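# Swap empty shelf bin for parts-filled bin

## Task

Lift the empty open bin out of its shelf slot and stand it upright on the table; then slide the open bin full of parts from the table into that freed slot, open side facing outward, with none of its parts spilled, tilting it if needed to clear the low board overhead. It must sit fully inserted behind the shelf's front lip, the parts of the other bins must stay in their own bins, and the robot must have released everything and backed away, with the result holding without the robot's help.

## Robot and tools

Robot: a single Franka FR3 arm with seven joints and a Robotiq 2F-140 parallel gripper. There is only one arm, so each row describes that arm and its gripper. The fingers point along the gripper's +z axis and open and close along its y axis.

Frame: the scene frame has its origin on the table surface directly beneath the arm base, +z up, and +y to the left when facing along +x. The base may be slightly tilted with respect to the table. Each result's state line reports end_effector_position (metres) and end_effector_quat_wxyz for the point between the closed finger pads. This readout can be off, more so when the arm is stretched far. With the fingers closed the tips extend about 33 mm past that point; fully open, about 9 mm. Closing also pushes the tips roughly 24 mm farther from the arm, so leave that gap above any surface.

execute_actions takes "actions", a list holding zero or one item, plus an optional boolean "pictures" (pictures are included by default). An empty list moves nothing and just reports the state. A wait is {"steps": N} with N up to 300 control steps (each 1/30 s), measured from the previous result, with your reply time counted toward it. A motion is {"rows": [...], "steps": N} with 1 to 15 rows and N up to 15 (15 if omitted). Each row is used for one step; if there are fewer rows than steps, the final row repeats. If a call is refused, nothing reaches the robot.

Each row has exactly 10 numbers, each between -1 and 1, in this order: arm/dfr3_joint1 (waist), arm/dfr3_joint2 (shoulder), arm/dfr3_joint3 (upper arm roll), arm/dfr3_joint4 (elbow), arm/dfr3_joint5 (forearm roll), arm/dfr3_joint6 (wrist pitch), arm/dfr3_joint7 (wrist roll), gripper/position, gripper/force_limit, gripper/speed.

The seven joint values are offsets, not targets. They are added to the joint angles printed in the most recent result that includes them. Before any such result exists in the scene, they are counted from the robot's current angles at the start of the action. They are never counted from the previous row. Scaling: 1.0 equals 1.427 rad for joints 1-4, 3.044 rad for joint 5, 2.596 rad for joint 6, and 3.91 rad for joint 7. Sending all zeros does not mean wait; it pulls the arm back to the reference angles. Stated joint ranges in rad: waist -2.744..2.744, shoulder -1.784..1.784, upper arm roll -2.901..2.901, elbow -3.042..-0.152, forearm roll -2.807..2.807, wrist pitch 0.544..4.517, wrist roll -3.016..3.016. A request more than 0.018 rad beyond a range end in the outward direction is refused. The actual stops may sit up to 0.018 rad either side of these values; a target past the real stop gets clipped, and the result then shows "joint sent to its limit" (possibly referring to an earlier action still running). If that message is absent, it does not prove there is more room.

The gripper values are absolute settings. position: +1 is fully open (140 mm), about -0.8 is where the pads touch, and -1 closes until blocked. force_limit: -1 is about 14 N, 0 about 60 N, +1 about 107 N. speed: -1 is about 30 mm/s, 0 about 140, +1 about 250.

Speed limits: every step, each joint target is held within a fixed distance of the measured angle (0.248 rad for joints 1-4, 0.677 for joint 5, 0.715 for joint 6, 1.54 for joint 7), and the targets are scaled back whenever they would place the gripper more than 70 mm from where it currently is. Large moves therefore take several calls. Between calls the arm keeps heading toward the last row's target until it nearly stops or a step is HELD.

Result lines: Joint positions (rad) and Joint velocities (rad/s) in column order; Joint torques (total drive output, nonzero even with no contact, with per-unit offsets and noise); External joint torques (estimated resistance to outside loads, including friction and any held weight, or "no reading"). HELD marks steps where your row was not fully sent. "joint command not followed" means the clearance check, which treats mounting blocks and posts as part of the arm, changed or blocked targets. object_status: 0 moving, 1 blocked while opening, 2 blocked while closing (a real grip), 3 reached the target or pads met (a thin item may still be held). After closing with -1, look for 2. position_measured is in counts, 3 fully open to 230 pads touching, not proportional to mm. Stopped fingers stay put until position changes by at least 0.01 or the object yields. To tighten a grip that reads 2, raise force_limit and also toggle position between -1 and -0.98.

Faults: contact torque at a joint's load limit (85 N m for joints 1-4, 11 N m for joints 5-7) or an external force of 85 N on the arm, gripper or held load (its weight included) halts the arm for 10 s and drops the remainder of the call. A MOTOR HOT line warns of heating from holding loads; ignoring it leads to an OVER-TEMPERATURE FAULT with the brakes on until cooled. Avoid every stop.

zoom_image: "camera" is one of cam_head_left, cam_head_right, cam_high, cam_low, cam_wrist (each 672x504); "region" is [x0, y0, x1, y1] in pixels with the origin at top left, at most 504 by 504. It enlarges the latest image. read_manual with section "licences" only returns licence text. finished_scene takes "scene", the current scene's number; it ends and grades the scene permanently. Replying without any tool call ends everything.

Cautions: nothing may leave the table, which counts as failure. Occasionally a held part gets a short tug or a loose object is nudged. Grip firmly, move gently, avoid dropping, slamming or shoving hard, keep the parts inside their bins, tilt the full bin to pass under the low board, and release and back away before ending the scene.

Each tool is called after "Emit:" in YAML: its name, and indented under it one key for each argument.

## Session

Emit:
execute_actions:
  actions: []

Scene clock: 0.00 s of 8100.00 s.
end_effector_position=(+0.2663, +0.0265, +0.3679) position_measured=3 object_status=3 end_effector_quat_wxyz=(+0.102, +0.678, -0.728, -0.023)
Joint positions: [ 0.118 -0.751  0.089 -2.573 -0.024  1.637  0.221]
Joint velocities: [ 0.     0.     0.     0.001 -0.001  0.    -0.   ]
Joint torques (N m, as the joint torque sensors report them, + toward a larger angle): no reading
External joint torques (N m, as the arm's controller estimates them; a push from outside toward a larger angle lowers the number): no reading

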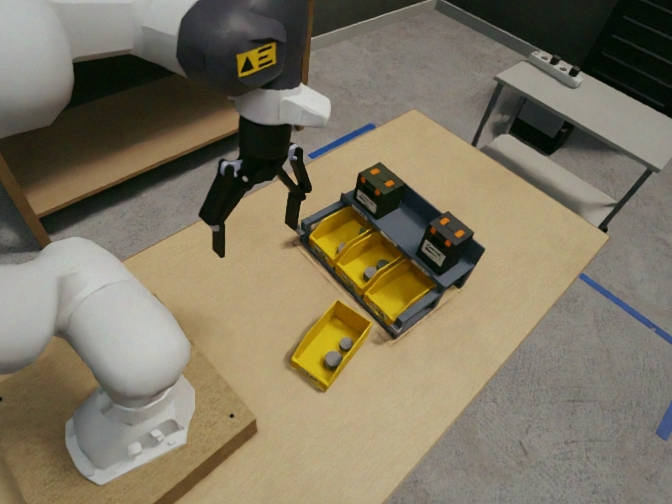

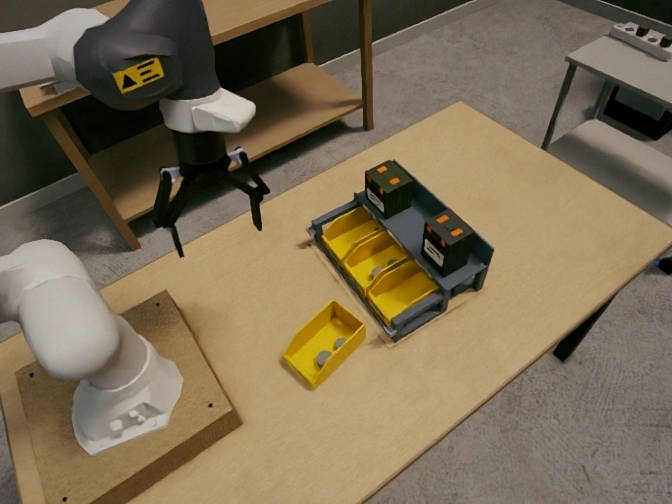

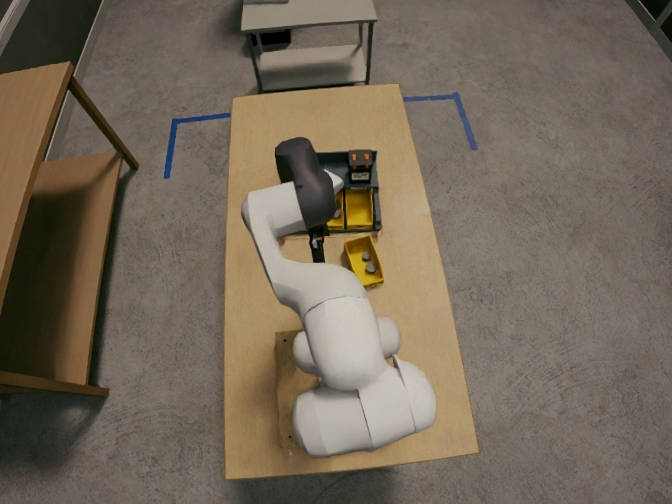

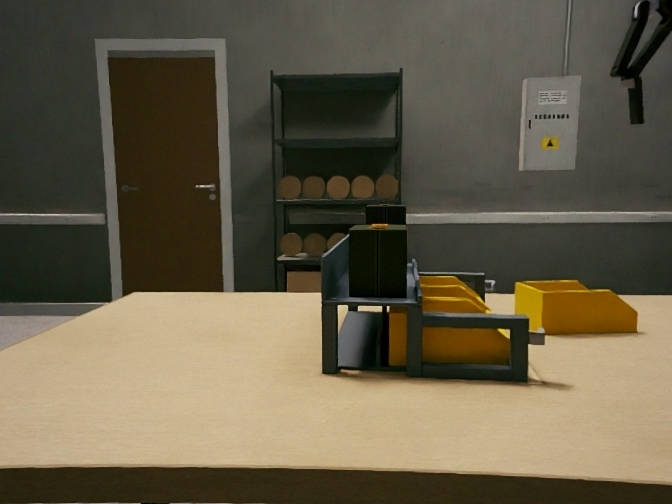

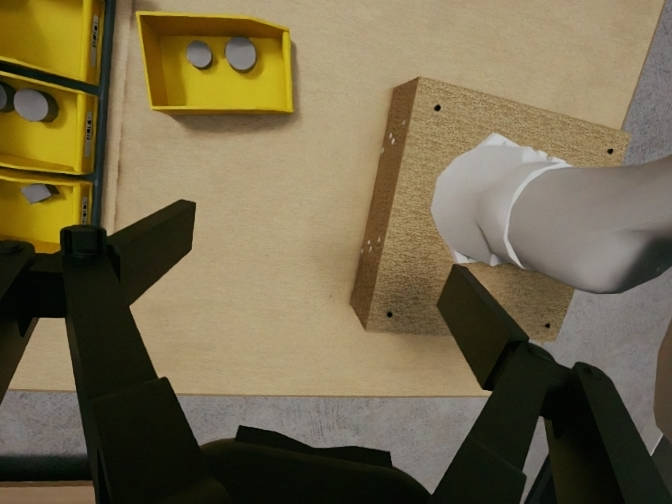

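Emit:
execute_actions:
  actions:
    - {"rows":[[-0.189,0.72,-0.062,0.228,0.008,0.343,-0.09,-0.3,0.6,0]],"steps":15}
  pictures: false

Emit:
execute_actions:
  actions:
    - {"steps":55}

Scene clock: 2.27 s of 8100.00 s.
end_effector_position=(+0.4710, -0.0422, +0.4122) position_measured=107 object_status=0 end_effector_quat_wxyz=(+0.060, -0.637, +0.765, -0.072)
Joint positions: [-0.071 -0.473  0.031 -2.343 -0.014  2.068  0.111]
Joint velocities: [-0.297  0.824 -0.111  0.405  0.024  0.975 -0.268]
Joint torques (N m, as the joint torque sensors report them, + toward a larger angle): [  0.62 -13.92  -1.66  21.71   1.43   2.41  -0.36]
External joint torques (N m, as the arm's controller estimates them; a push from outside toward a larger angle lowers the number): [-0.28  2.85 -1.63  1.37  0.78  0.66 -0.36]
Steps of this call (steps 1 to 53: nothing new was sent; steps 54 to 68: all 15 steps of this action). Readings (joint positions | what the end effector reports):
54: [0.108 -0.742 0.089 -2.563 -0.023 1.657 0.214] | position_measured=3 object_status=0
55: [0.092 -0.724 0.084 -2.545 -0.022 1.685 0.207] | position_measured=9 object_status=0
57: [0.059 -0.691 0.074 -2.511 -0.021 1.741 0.193] | position_measured=24 object_status=0
61: [0.006 -0.624 0.056 -2.446 -0.019 1.852 0.166] | position_measured=54 object_status=0
68: the state above

Scene clock: 4.10 s of 8100.00 s.
end_effector_position=(+0.5332, -0.0983, +0.1180) position_measured=167 object_status=3 end_effector_quat_wxyz=(+0.002, +0.687, -0.726, -0.007)
Joint positions: [-0.15   0.278  0.002 -2.25  -0.003  2.525 -0.124]
Joint velocities: [ 0.001 -0.    -0.001  0.001  0.001  0.    -0.005]
Joint torques (N m, as the joint torque sensors report them, + toward a larger angle): [ -0.92 -37.11  -1.04  21.28   0.88   2.96  -0.24]
External joint torques (N m, as the arm's controller estimates them; a push from outside toward a larger angle lowers the number): [-1.06 -0.5  -1.42  1.93  0.43  0.48 -0.24]
Steps of this call (steps 1 to 55: the robot went on to your last target). Readings (joint positions | what the end effector reports):
1: [-0.081 -0.443 0.028 -2.330 -0.014 2.102 0.101] | position_measured=115 object_status=0
2: [-0.091 -0.411 0.024 -2.316 -0.013 2.137 0.091] | position_measured=123 object_status=0
4: [-0.109 -0.336 0.018 -2.291 -0.011 2.209 0.068] | position_measured=138 object_status=0
8: [-0.135 -0.152 0.007 -2.259 -0.007 2.334 0.023] | position_measured=166 object_status=0
55: the state above

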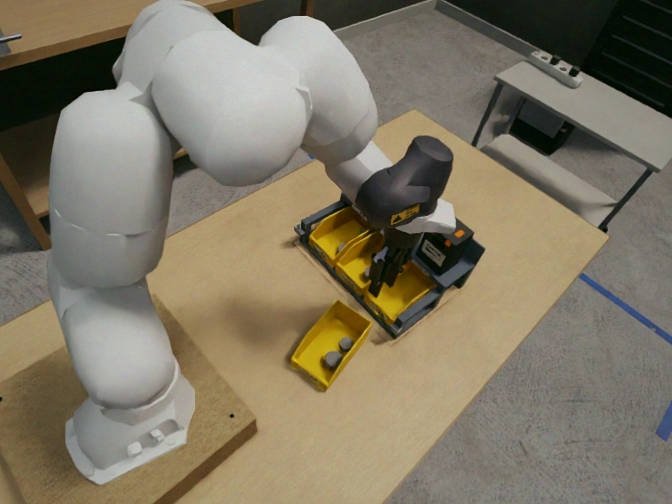

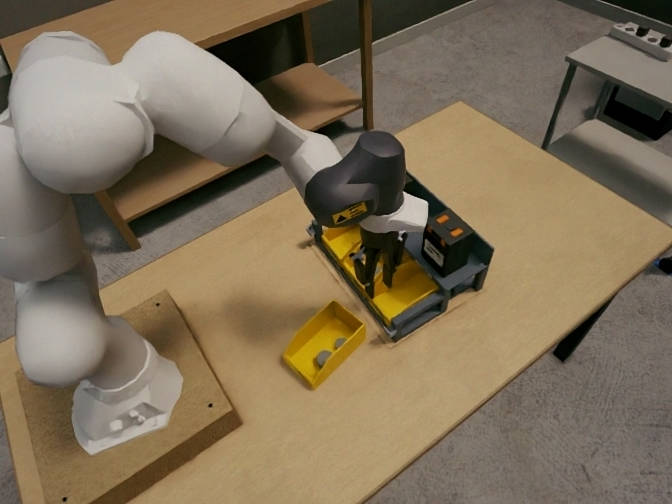

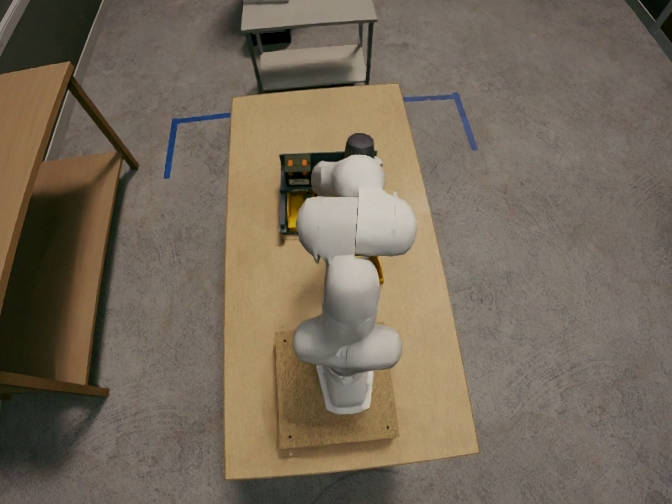

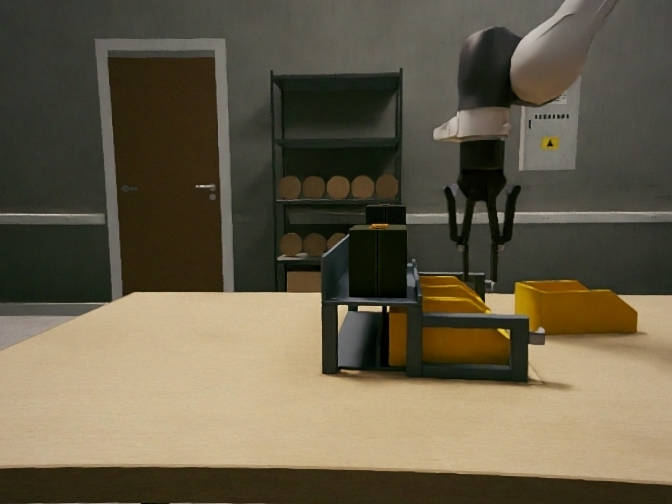

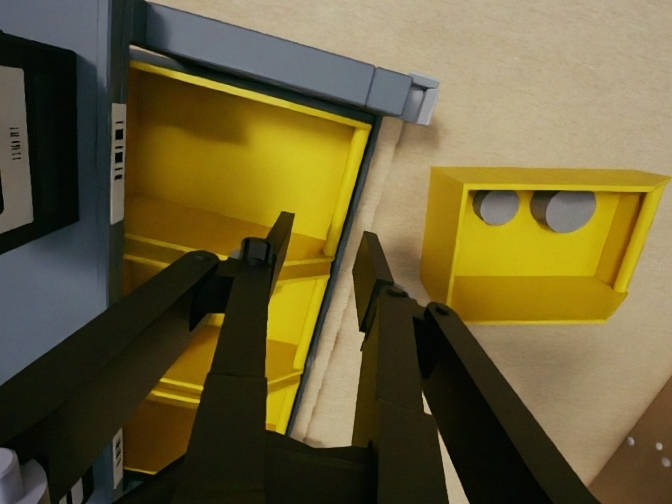

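Emit:
execute_actions:
  actions:
    - {"rows":[[-0.027,0.039,0,-0.021,0,0.035,-0.011,-0.3,0.6,0]],"steps":15}
  pictures: false

Emit:
execute_actions:
  actions:
    - {"steps":20}

Scene clock: 7.17 s of 8100.00 s.
end_effector_position=(+0.5193, -0.1168, +0.0838) position_measured=167 object_status=3 end_effector_quat_wxyz=(+0.003, +0.684, -0.730, -0.008)
Joint positions: [-0.188  0.335  0.    -2.28  -0.003  2.609 -0.154]
Joint velocities: [-0.    -0.    -0.001  0.001  0.     0.031 -0.024]
Joint torques (N m, as the joint torque sensors report them, + toward a larger angle): [  0.12 -36.17   0.54  18.84   0.37   2.98  -0.33]
External joint torques (N m, as the arm's controller estimates them; a push from outside toward a larger angle lowers the number): [-0.01  0.77  0.13  0.88 -0.03  0.53 -0.33]
Steps of this call (steps 1 to 15: the robot went on to your last target; steps 16 to 77: nothing new was sent; steps 78 to 92: all 15 steps of this action). Readings (joint positions | what the end effector reports):
78: [-0.156 0.283 0.005 -2.252 -0.003 2.540 -0.128] | position_measured=167 object_status=3
79: [-0.164 0.294 0.006 -2.258 -0.003 2.555 -0.132] | position_measured=167 object_status=3
81: [-0.178 0.317 0.003 -2.270 -0.003 2.574 -0.138] | position_measured=167 object_status=3
85: [-0.188 0.335 0.000 -2.280 -0.003 2.594 -0.146] | position_measured=167 object_status=3
92: the state above

Scene clock: 7.83 s of 8100.00 s.
end_effector_position=(+0.5208, -0.1171, +0.0842) position_measured=167 object_status=3 end_effector_quat_wxyz=(+0.001, +0.686, -0.727, -0.006)
Joint positions: [-0.188  0.335  0.001 -2.28  -0.003  2.614 -0.16 ]
Joint velocities: [-0.001  0.002  0.001 -0.    -0.     0.    -0.001]
Joint torques (N m, as the joint torque sensors report them, + toward a larger angle): [  0.46 -36.16   1.27  18.94   0.43   2.93  -0.17]
External joint torques (N m, as the arm's controller estimates them; a push from outside toward a larger angle lowers the number): [ 0.16  0.75  0.7   0.98  0.04  0.46 -0.17]
Steps of this call (steps 1 to 15: the robot went on to your last target; steps 16 to 20: nothing new was sent). Readings (joint positions | what the end effector reports):
1: [-0.188 0.335 0.000 -2.280 -0.003 2.610 -0.155] | position_measured=167 object_status=3
2: [-0.188 0.335 0.000 -2.280 -0.003 2.610 -0.156] | position_measured=167 object_status=3
4: [-0.188 0.335 0.001 -2.280 -0.003 2.611 -0.157] | position_measured=167 object_status=3
8: [-0.188 0.335 0.001 -2.280 -0.003 2.613 -0.158] | position_measured=167 object_status=3
20: the state above
The arm was judged still, so your last target was given up. Only a new action makes it travel on or press farther. Fingers that are still opening or closing keep moving.

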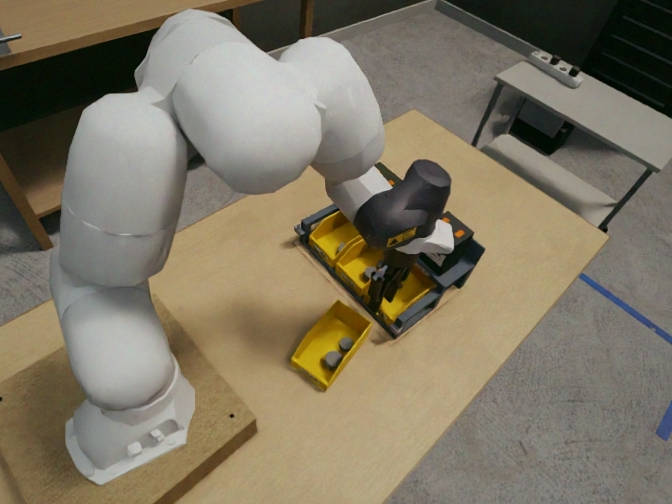

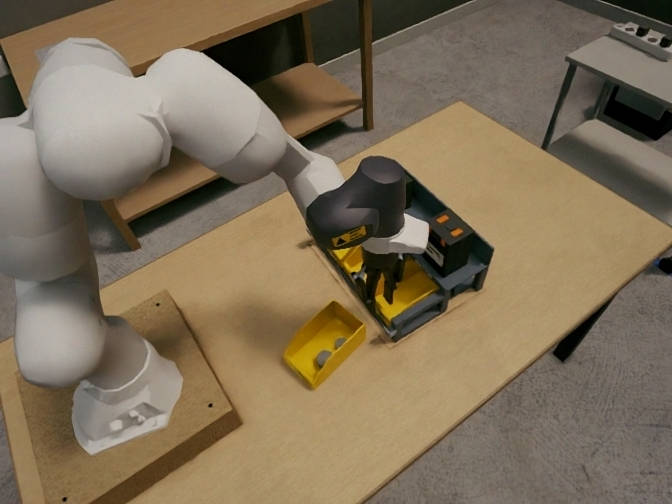

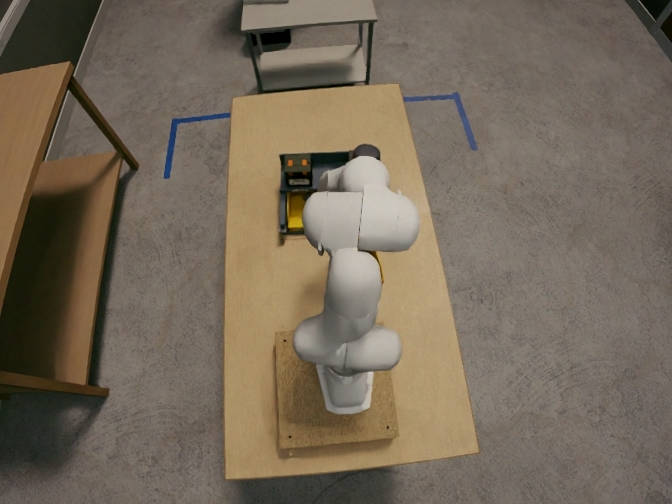

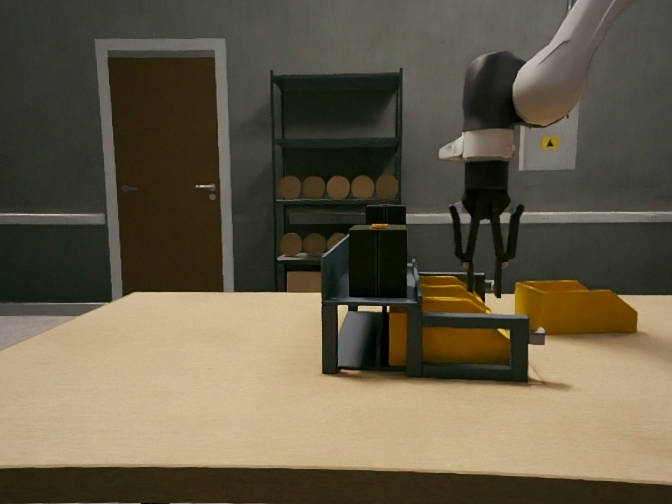

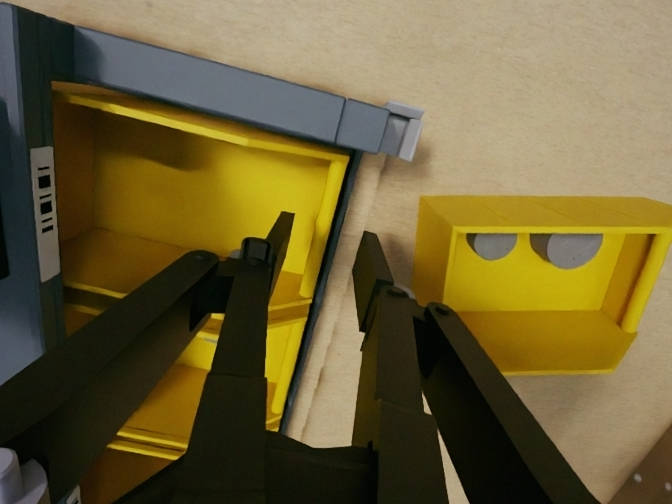

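Emit:
execute_actions:
  actions:
    - {"rows":[[0,0.01,0,0.013,0,0.01,0.007,-0.55,0.6,0],[0,0.02,0,0.013,0,0.018,0.007,-0.55,0.6,0],[0,0.03,0,0.013,0,0.018,0.007,-0.55,0.6,0],[0,0.042,0,0.013,0,0.018,0.007,-0.55,0.6,0]],"steps":15}
  pictures: false

Emit:
execute_actions:
  actions:
    - {"steps":12}

Emit:
zoom_image:
  camera: "cam_head_right"
  region: [320, 240, 460, 360]

Scene clock: 11.30 s of 8100.00 s.
end_effector_position=(+0.5238, -0.1176, +0.0622) position_measured=199 object_status=3 end_effector_quat_wxyz=(+0.001, +0.680, -0.733, -0.006)
Joint positions: [-0.188  0.394  0.001 -2.262 -0.003  2.655 -0.143]
Joint velocities: [ 0.001 -0.    -0.    -0.001  0.     0.018  0.014]
Joint torques (N m, as the joint torque sensors report them, + toward a larger angle): [  0.26 -36.28   1.05  19.06   0.38   3.05   0.08]
External joint torques (N m, as the arm's controller estimates them; a push from outside toward a larger angle lowers the number): [0.03 1.9  0.5  1.66 0.02 0.58 0.08]
Steps of this call (steps 1 to 89: nothing new was sent; steps 90 to 104: all 15 steps of this action). Readings (joint positions | what the end effector reports):
90: [-0.188 0.337 0.001 -2.276 -0.003 2.617 -0.159] | position_measured=167 object_status=0
91: [-0.188 0.342 0.001 -2.271 -0.003 2.624 -0.157] | position_measured=173 object_status=0
93: [-0.188 0.359 0.001 -2.263 -0.003 2.637 -0.154] | position_measured=188 object_status=0
97: [-0.188 0.390 0.001 -2.262 -0.003 2.647 -0.148] | position_measured=199 object_status=0
104: the state above

Scene clock: 11.70 s of 8100.00 s.
end_effector_position=(+0.5246, -0.1178, +0.0624) position_measured=199 object_status=3 end_effector_quat_wxyz=(+0.001, +0.679, -0.734, -0.005)
Joint positions: [-0.188  0.394  0.001 -2.262 -0.003  2.658 -0.14 ]
Joint velocities: [0.001 0.002 0.001 0.    0.    0.001 0.004]
Joint torques (N m, as the joint torque sensors report them, + toward a larger angle): [  0.28 -36.71   0.07  18.64   0.36   2.99   0.09]
External joint torques (N m, as the arm's controller estimates them; a push from outside toward a larger angle lowers the number): [-0.08  1.19 -0.6   1.38  0.01  0.53  0.09]
Steps of this call (steps 1 to 12: the robot went on to your last target). Readings (joint positions | what the end effector reports):
1: [-0.188 0.394 0.001 -2.262 -0.003 2.655 -0.143] | position_measured=199 object_status=3
2: [-0.188 0.394 0.001 -2.262 -0.003 2.656 -0.142] | position_measured=199 object_status=3
4: [-0.188 0.394 0.001 -2.262 -0.003 2.657 -0.142] | position_measured=199 object_status=3
8: [-0.188 0.394 0.001 -2.262 -0.003 2.657 -0.141] | position_measured=199 object_status=3
12: the state above

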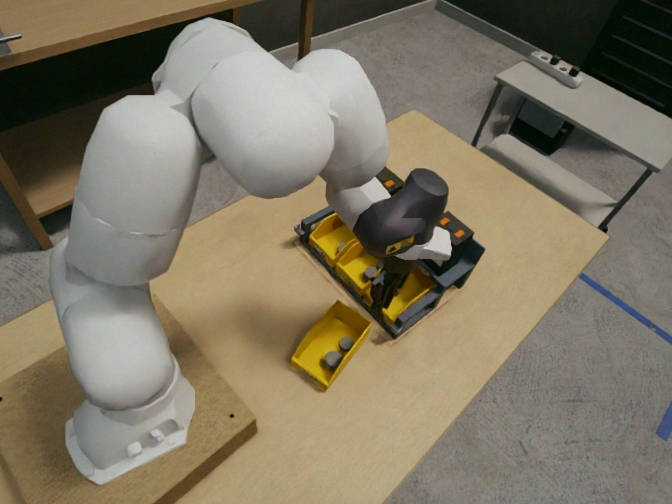

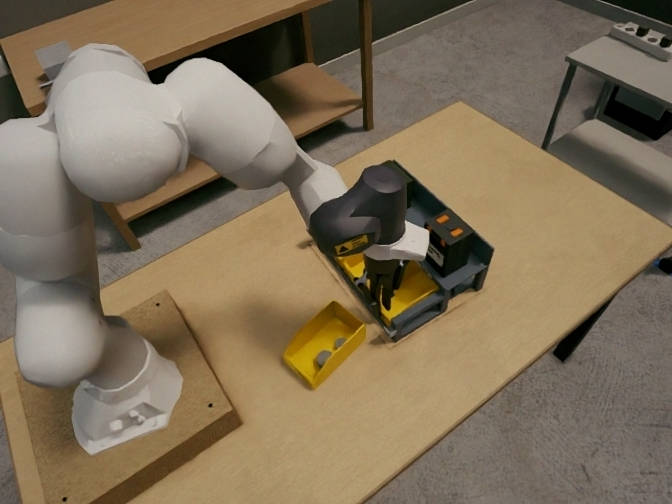

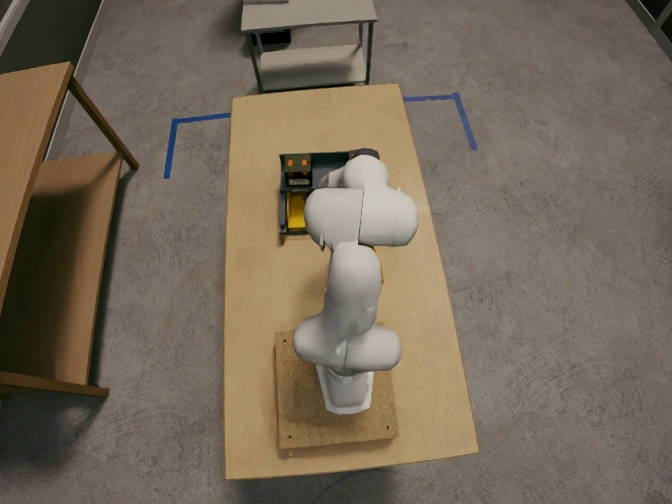

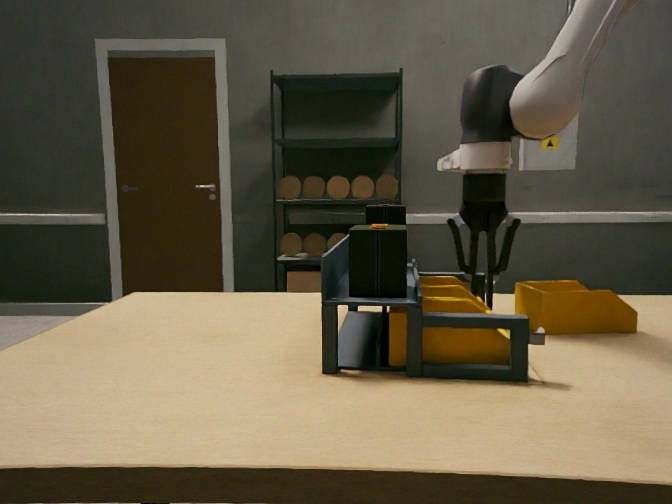

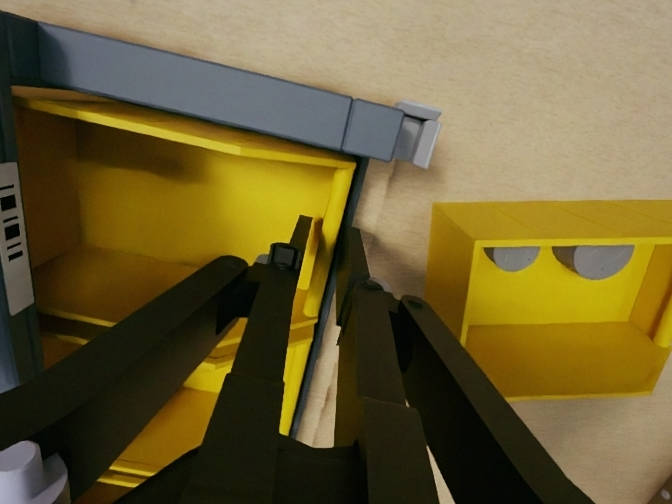

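Region (320, 240, 460, 360) of cam_head_right's 672x504 image, scaled by 3.600, with more detail than that image has; it fills the top 432 rows of this view, and the rest is white.

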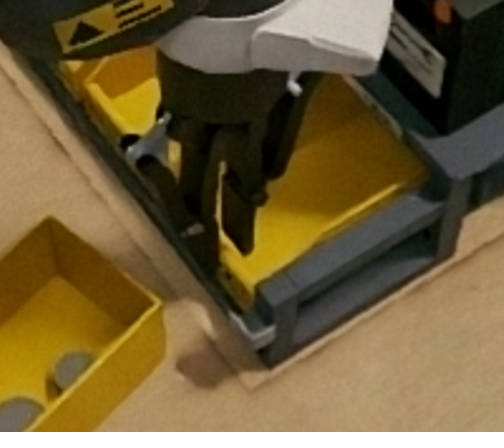

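Down 2 mm (this side reads slightly high), grip.

Emit:
execute_actions:
  actions:
    - {"rows":[[0,0.005,0,0,0,0.003,0,-0.55,0.6,0]],"steps":10}
  pictures: false

Emit:
execute_actions:
  actions:
    - {"rows":[[0,0,0,0,0,0,0,-1,0.6,-0.5]],"steps":15}
  pictures: false

Emit:
execute_actions:
  actions:
    - {"steps":8}

Scene clock: 13.33 s of 8100.00 s.
end_effector_position=(+0.5244, -0.1177, +0.0603) position_measured=199 object_status=3 end_effector_quat_wxyz=(+0.001, +0.678, -0.735, -0.005)
Joint positions: [-0.188  0.398  0.001 -2.262 -0.003  2.662 -0.139]
Joint velocities: [ 0.002 -0.    -0.     0.002  0.001  0.005 -0.001]
Joint torques (N m, as the joint torque sensors report them, + toward a larger angle): [  1.46 -35.55   0.18  18.43   0.28   2.97  -0.07]
External joint torques (N m, as the arm's controller estimates them; a push from outside toward a larger angle lowers the number): [ 1.21  2.67 -0.39  1.05 -0.08  0.48 -0.07]
Steps of this call (steps 1 to 15: the robot went on to your last target; steps 16 to 39: nothing new was sent; steps 40 to 49: all 10 steps of this action). Readings (joint positions | what the end effector reports):
40: [-0.188 0.394 0.001 -2.262 -0.003 2.659 -0.139] | position_measured=199 object_status=3
41: [-0.188 0.395 0.001 -2.262 -0.003 2.660 -0.139] | position_measured=199 object_status=3
43: [-0.188 0.397 0.001 -2.262 -0.003 2.661 -0.139] | position_measured=199 object_status=3
47: [-0.188 0.398 0.001 -2.262 -0.003 2.662 -0.139] | position_measured=199 object_status=3
49: the state above

Scene clock: 13.83 s of 8100.00 s.
end_effector_position=(+0.5245, -0.1177, +0.0605) position_measured=222 object_status=2 end_effector_quat_wxyz=(+0.001, +0.678, -0.735, -0.005)
Joint positions: [-0.188  0.398  0.001 -2.262 -0.003  2.662 -0.139]
Joint velocities: [-0.    -0.    -0.001  0.002  0.001 -0.     0.   ]
Joint torques (N m, as the joint torque sensors report them, + toward a larger angle): [  1.07 -36.49   0.83  18.12   0.41   2.51  -0.02]
External joint torques (N m, as the arm's controller estimates them; a push from outside toward a larger angle lowers the number): [ 0.9   1.83  0.33  0.67  0.05  0.   -0.02]
Steps of this call (steps 1 to 15: all 15 steps of this action). Readings (joint positions | what the end effector reports):
1: [-0.188 0.398 0.001 -2.262 -0.003 2.662 -0.139] | position_measured=199 object_status=0
2: [-0.188 0.398 0.001 -2.262 -0.003 2.662 -0.139] | position_measured=202 object_status=0
4: [-0.188 0.398 0.001 -2.262 -0.003 2.662 -0.139] | position_measured=211 object_status=0
8: [-0.188 0.398 0.001 -2.262 -0.003 2.662 -0.139] | position_measured=222 object_status=0
15: the state above

Scene clock: 14.10 s of 8100.00 s.
end_effector_position=(+0.5245, -0.1177, +0.0605) position_measured=222 object_status=2 end_effector_quat_wxyz=(+0.001, +0.678, -0.735, -0.005)
Joint positions: [-0.188  0.398  0.001 -2.262 -0.003  2.662 -0.139]
Joint velocities: [-0.     0.001  0.     0.001 -0.001 -0.    -0.002]
Joint torques (N m, as the joint torque sensors report them, + toward a larger angle): [  1.06 -36.27   0.58  17.9    0.34   2.67  -0.11]
External joint torques (N m, as the arm's controller estimates them; a push from outside toward a larger angle lowers the number): [ 0.81  1.92  0.    0.54 -0.02  0.18 -0.11]
Steps of this call (steps 1 to 8: the robot went on to your last target). Readings (joint positions | what the end effector reports):
1: [-0.188 0.398 0.001 -2.262 -0.003 2.662 -0.139] | position_measured=222 object_status=2
2: [-0.188 0.398 0.001 -2.262 -0.003 2.662 -0.139] | position_measured=222 object_status=2
4: [-0.188 0.398 0.001 -2.262 -0.003 2.662 -0.139] | position_measured=222 object_status=2
8: the state above

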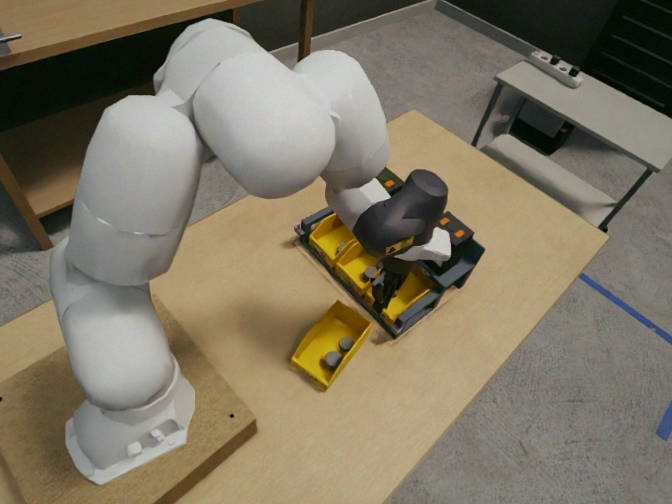

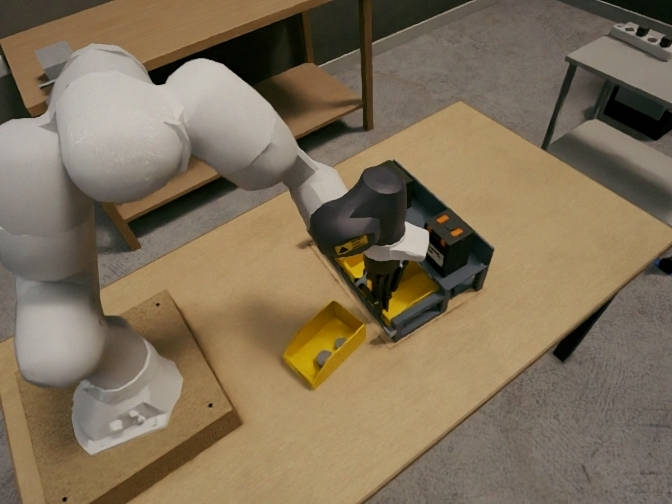

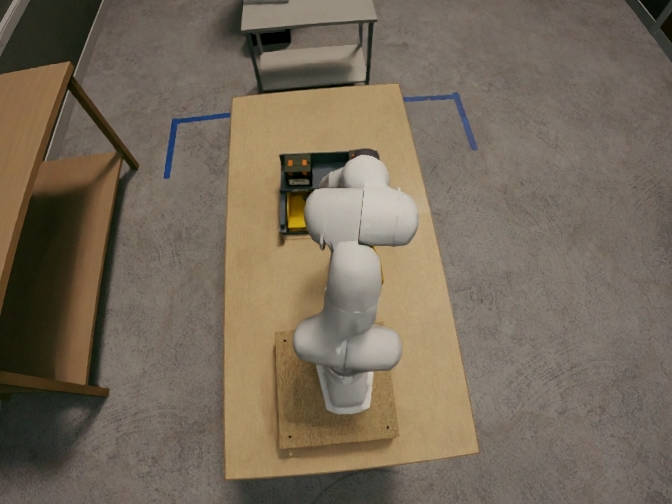

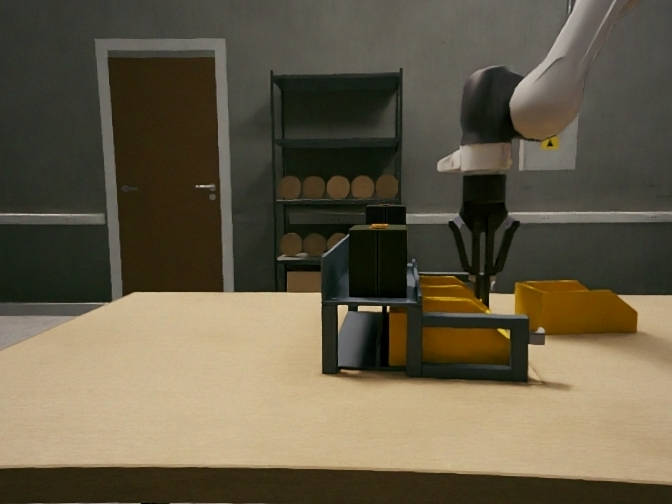

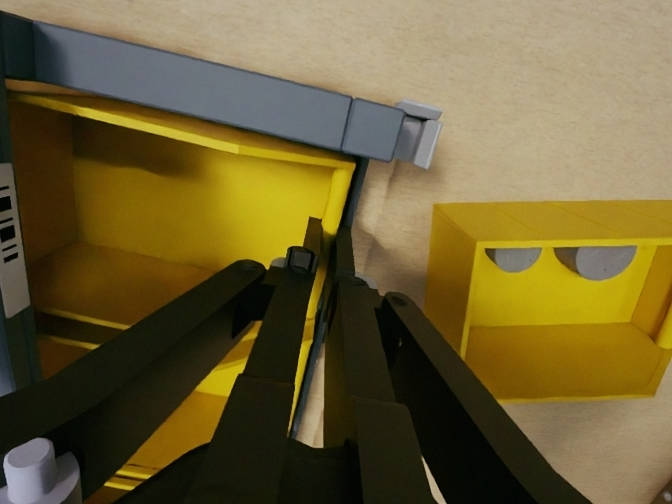

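Emit:
execute_actions:
  actions:
    - {"rows":[[0,0.001,0,0.005,0,-0.012,-0.003,-1,0.6,-0.5],[0,0.002,0,0.01,0,-0.018,-0.005,-1,0.6,-0.5],[0,0.002,0,0.015,0,-0.024,-0.005,-1,0.6,-0.5],[0,0.003,0,0.02,0,-0.029,-0.005,-1,0.6,-0.5],[0,0.004,0,0.025,0,-0.034,-0.005,-1,0.6,-0.5],[0,0.004,0,0.03,0,-0.038,-0.005,-1,0.6,-0.5],[0,0.005,0,0.035,0,-0.042,-0.005,-1,0.6,-0.5],[0,0.006,0,0.04,0,-0.0465,-0.005,-1,0.6,-0.5],[0,0.006,0,0.045,0,-0.0465,-0.005,-1,0.6,-0.5],[0,0.007,0,0.05,0,-0.0465,-0.005,-1,0.6,-0.5]],"steps":15}
  pictures: false

Emit:
execute_actions:
  actions:
    - {"steps":15}
  pictures: false

Emit:
execute_actions:
  actions:
    - {"rows":[[0,0.001,0,0.005,0,-0.012,0,-1,0.6,-0.5],[0,0.002,0,0.01,0,-0.018,0,-1,0.6,-0.5],[0,0.002,0,0.015,0,-0.024,0,-1,0.6,-0.5],[0,0.003,0,0.02,0,-0.029,0,-1,0.6,-0.5],[0,0.004,0,0.025,0,-0.034,0,-1,0.6,-0.5],[0,0.004,0,0.03,0,-0.038,0,-1,0.6,-0.5],[0,0.005,0,0.035,0,-0.042,0,-1,0.6,-0.5],[0,0.006,0,0.04,0,-0.0465,0,-1,0.6,-0.5],[0,0.006,0,0.045,0,-0.0465,0,-1,0.6,-0.5],[0,0.007,0,0.05,0,-0.0465,0,-1,0.6,-0.5]],"steps":15}
  pictures: false

Emit:
execute_actions:
  actions:
    - {"steps":15}
  pictures: false

Emit:
execute_actions:
  actions:
    - {"rows":[[-0.001,-0.007,0,-0.011,0,0.005,-0.002,-1,0.6,-0.5],[-0.002,-0.014,0,-0.022,0,0.008,-0.004,-1,0.6,-0.5],[-0.003,-0.022,0,-0.032,0,0.011,-0.005,-1,0.6,-0.5],[-0.004,-0.029,0,-0.043,0,0.013,-0.005,-1,0.6,-0.5],[-0.005,-0.036,0,-0.054,0,0.015,-0.005,-1,0.6,-0.5],[-0.006,-0.043,0,-0.065,0,0.017,-0.005,-1,0.6,-0.5],[-0.007,-0.05,0,-0.076,0,0.019,-0.005,-1,0.6,-0.5],[-0.008,-0.058,0,-0.086,0,0.021,-0.005,-1,0.6,-0.5],[-0.009,-0.065,0,-0.097,0,0.021,-0.005,-1,0.6,-0.5],[-0.01,-0.073,0,-0.108,0,0.021,-0.005,-1,0.6,-0.5]],"steps":15}
  pictures: false

Emit:
execute_actions:
  actions:
    - {"steps":15}

Emit:
zoom_image:
  camera: "cam_head_right"
  region: [300, 200, 500, 370]

Scene clock: 19.93 s of 8100.00 s.
end_effector_position=(+0.5294, -0.1190, +0.0710) position_measured=222 object_status=2 end_effector_quat_wxyz=(+0.014, +0.682, -0.731, -0.024)
Joint positions: [-0.188  0.405  0.001 -2.195 -0.003  2.556 -0.149]
Joint velocities: [-0.     0.007  0.     0.019 -0.001 -0.076 -0.011]
Joint torques (N m, as the joint torque sensors report them, + toward a larger angle): [  0.62 -35.95  -0.21  19.76   0.4    2.37  -0.34]
External joint torques (N m, as the arm's controller estimates them; a push from outside toward a larger angle lowers the number): [ 0.41  2.53 -0.75  2.19  0.01  0.09 -0.35]
Steps of this call (steps 1 to 15: the robot went on to your last target; steps 16 to 90: nothing new was sent; then 2.33 s passed at rest; steps 91 to 105: all 15 steps of this action). Readings (joint positions | what the end effector reports):
91: [-0.188 0.398 0.001 -2.261 -0.003 2.658 -0.139] | position_measured=222 object_status=2
92: [-0.188 0.398 0.001 -2.258 -0.003 2.651 -0.141] | position_measured=222 object_status=2
94: [-0.188 0.399 0.001 -2.249 -0.003 2.634 -0.143] | position_measured=222 object_status=2
98: [-0.188 0.402 0.001 -2.223 -0.003 2.593 -0.146] | position_measured=222 object_status=2
105: the state above

Scene clock: 20.43 s of 8100.00 s.
end_effector_position=(+0.5265, -0.1183, +0.0702) position_measured=222 object_status=2 end_effector_quat_wxyz=(+0.017, +0.683, -0.730, -0.028)
Joint positions: [-0.188  0.406  0.001 -2.193 -0.003  2.545 -0.152]
Joint velocities: [ 0.002  0.001 -0.001  0.001  0.    -0.003 -0.002]
Joint torques (N m, as the joint torque sensors report them, + toward a larger angle): [  0.67 -36.86   0.75  20.09   0.37   2.1   -0.24]
External joint torques (N m, as the arm's controller estimates them; a push from outside toward a larger angle lowers the number): [ 0.37  2.25  0.13  2.   -0.03 -0.23 -0.24]
Steps of this call (steps 1 to 15: the robot went on to your last target). Readings (joint positions | what the end effector reports):
1: [-0.188 0.406 0.001 -2.194 -0.003 2.553 -0.150] | position_measured=222 object_status=2
2: [-0.188 0.406 0.001 -2.194 -0.003 2.551 -0.150] | position_measured=222 object_status=2
4: [-0.188 0.406 0.001 -2.194 -0.003 2.549 -0.151] | position_measured=222 object_status=2
8: [-0.188 0.406 0.001 -2.193 -0.003 2.546 -0.151] | position_measured=222 object_status=2
15: the state above

Scene clock: 20.93 s of 8100.00 s.
end_effector_position=(+0.5302, -0.1193, +0.0824) position_measured=222 object_status=2 end_effector_quat_wxyz=(+0.030, +0.682, -0.729, -0.047)
Joint positions: [-0.188  0.414  0.001 -2.126 -0.003  2.438 -0.152]
Joint velocities: [-0.     0.005 -0.     0.022  0.    -0.075 -0.001]
Joint torques (N m, as the joint torque sensors report them, + toward a larger angle): [  0.75 -37.59   0.38  21.57   0.35   1.93  -0.02]
External joint torques (N m, as the arm's controller estimates them; a push from outside toward a larger angle lowers the number): [ 0.63  2.01 -0.08  3.14 -0.08 -0.23 -0.02]
Steps of this call (steps 1 to 15: all 15 steps of this action). Readings (joint positions | what the end effector reports):
1: [-0.188 0.406 0.001 -2.192 -0.003 2.540 -0.152] | position_measured=222 object_status=2
2: [-0.188 0.407 0.001 -2.189 -0.003 2.534 -0.152] | position_measured=222 object_status=2
4: [-0.188 0.408 0.001 -2.180 -0.003 2.516 -0.152] | position_measured=222 object_status=2
8: [-0.188 0.411 0.001 -2.154 -0.003 2.475 -0.152] | position_measured=222 object_status=2
15: the state above

Scene clock: 21.43 s of 8100.00 s.
end_effector_position=(+0.5265, -0.1185, +0.0815) position_measured=222 object_status=2 end_effector_quat_wxyz=(+0.033, +0.682, -0.729, -0.052)
Joint positions: [-0.188  0.415  0.001 -2.124 -0.003  2.426 -0.152]
Joint velocities: [-0.     0.001  0.001  0.002  0.001 -0.003  0.001]
Joint torques (N m, as the joint torque sensors report them, + toward a larger angle): [  0.23 -37.78   0.04  21.25   0.38   2.02  -0.09]
External joint torques (N m, as the arm's controller estimates them; a push from outside toward a larger angle lowers the number): [-0.04  2.38 -0.57  2.38 -0.06 -0.17 -0.1 ]
Steps of this call (steps 1 to 15: the robot went on to your last target). Readings (joint positions | what the end effector reports):
1: [-0.188 0.414 0.001 -2.125 -0.003 2.436 -0.152] | position_measured=222 object_status=2
2: [-0.188 0.414 0.001 -2.125 -0.003 2.434 -0.152] | position_measured=222 object_status=2
4: [-0.188 0.415 0.001 -2.125 -0.003 2.431 -0.152] | position_measured=222 object_status=2
8: [-0.188 0.415 0.001 -2.125 -0.003 2.428 -0.152] | position_measured=222 object_status=2
15: the state above

Scene clock: 21.93 s of 8100.00 s.
end_effector_position=(+0.4838, -0.1154, +0.0859) position_measured=222 object_status=2 end_effector_quat_wxyz=(+0.034, +0.681, -0.729, -0.055)
Joint positions: [-0.201  0.317  0.001 -2.274 -0.003  2.471 -0.162]
Joint velocities: [-0.003 -0.034 -0.    -0.048  0.     0.035 -0.009]
Joint torques (N m, as the joint torque sensors report them, + toward a larger angle): [  0.32 -36.43   0.37  18.07   0.38   2.83  -0.13]
External joint torques (N m, as the arm's controller estimates them; a push from outside toward a larger angle lowers the number): [ 0.13 -0.15 -0.11 -0.31 -0.04  0.62 -0.13]
Steps of this call (steps 1 to 15: all 15 steps of this action). Readings (joint positions | what the end effector reports):
1: [-0.188 0.414 0.001 -2.127 -0.003 2.428 -0.152] | position_measured=222 object_status=2
2: [-0.188 0.410 0.001 -2.135 -0.003 2.431 -0.153] | position_measured=222 object_status=2
4: [-0.190 0.396 0.001 -2.157 -0.003 2.439 -0.155] | position_measured=222 object_status=2
8: [-0.195 0.359 0.001 -2.214 -0.003 2.456 -0.159] | position_measured=222 object_status=2
15: the state above

Scene clock: 22.43 s of 8100.00 s.
end_effector_position=(+0.4842, -0.1155, +0.0861) position_measured=222 object_status=2 end_effector_quat_wxyz=(+0.033, +0.682, -0.729, -0.054)
Joint positions: [-0.201  0.315  0.001 -2.277 -0.003  2.477 -0.165]
Joint velocities: [-0.     0.001 -0.     0.    -0.001  0.002 -0.004]
Joint torques (N m, as the joint torque sensors report them, + toward a larger angle): [ -0.7  -37.81   0.02  18.66   0.4    2.69  -0.21]
External joint torques (N m, as the arm's controller estimates them; a push from outside toward a larger angle lowers the number): [-0.88 -1.43 -0.42  0.64 -0.01  0.52 -0.22]
Steps of this call (steps 1 to 15: the robot went on to your last target). Readings (joint positions | what the end effector reports):
1: [-0.201 0.316 0.001 -2.275 -0.003 2.472 -0.163] | position_measured=222 object_status=2
2: [-0.201 0.316 0.001 -2.276 -0.003 2.473 -0.163] | position_measured=222 object_status=2
4: [-0.201 0.315 0.001 -2.277 -0.003 2.474 -0.164] | position_measured=222 object_status=2
8: [-0.201 0.315 0.001 -2.277 -0.003 2.476 -0.164] | position_measured=222 object_status=2
15: the state above
The arm was judged still, so your last target was given up. Only a new action makes it travel on or press farther. Fingers that are still opening or closing keep moving.

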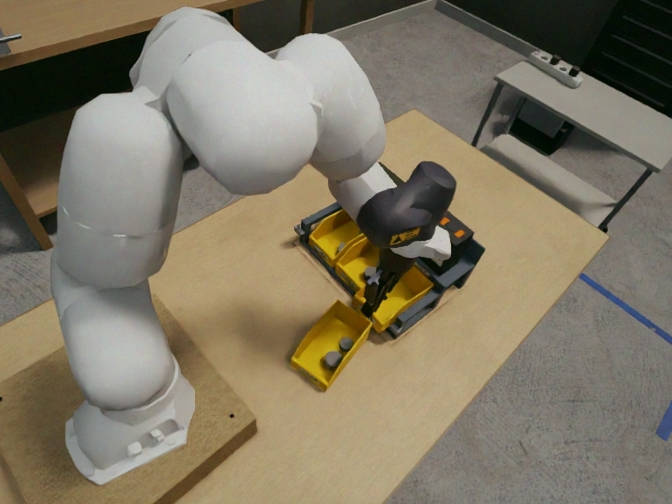

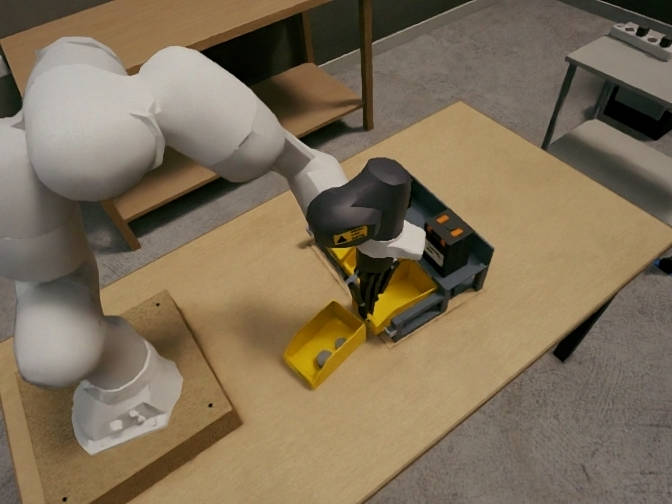

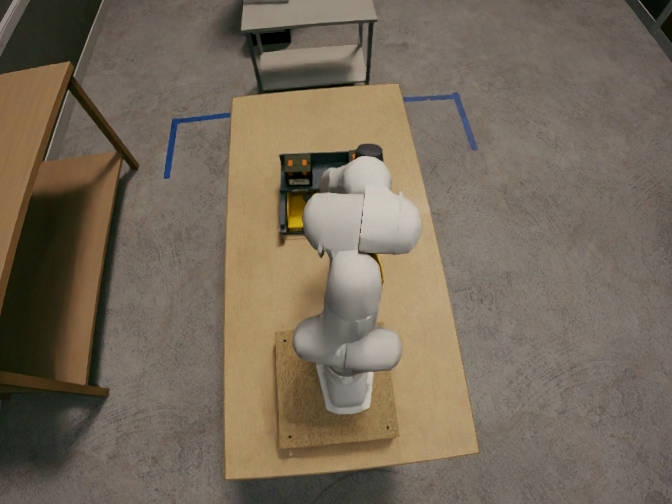

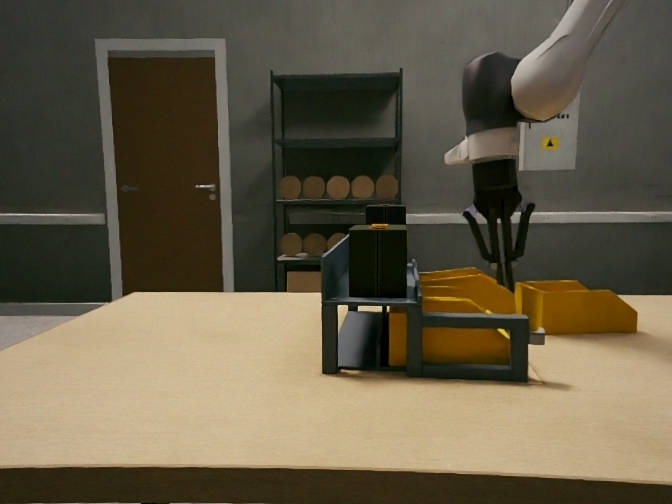

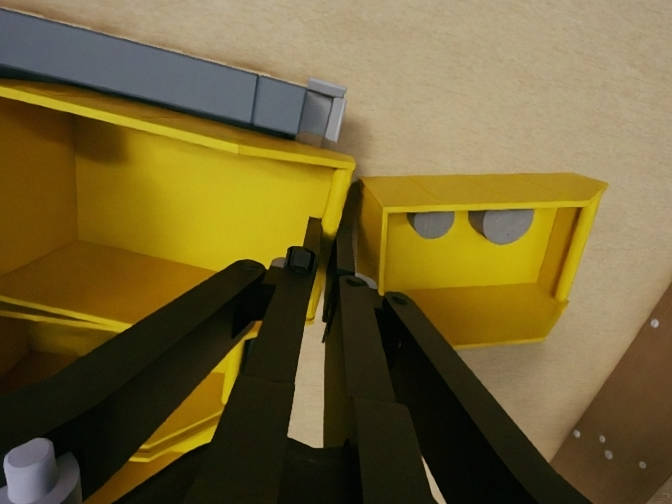

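Region (300, 200, 500, 370) of cam_head_right's 672x504 image, scaled by 2.520, with more detail than that image has; it fills the top 428 rows of this view, and the rest is white.

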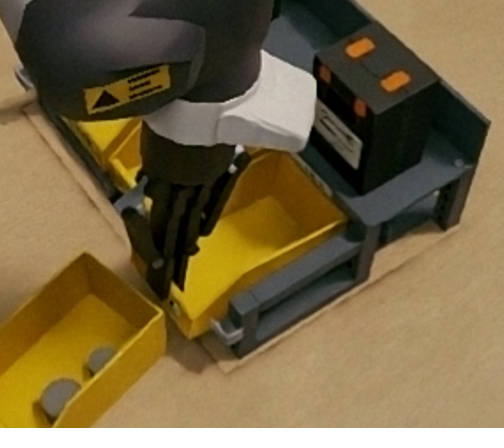

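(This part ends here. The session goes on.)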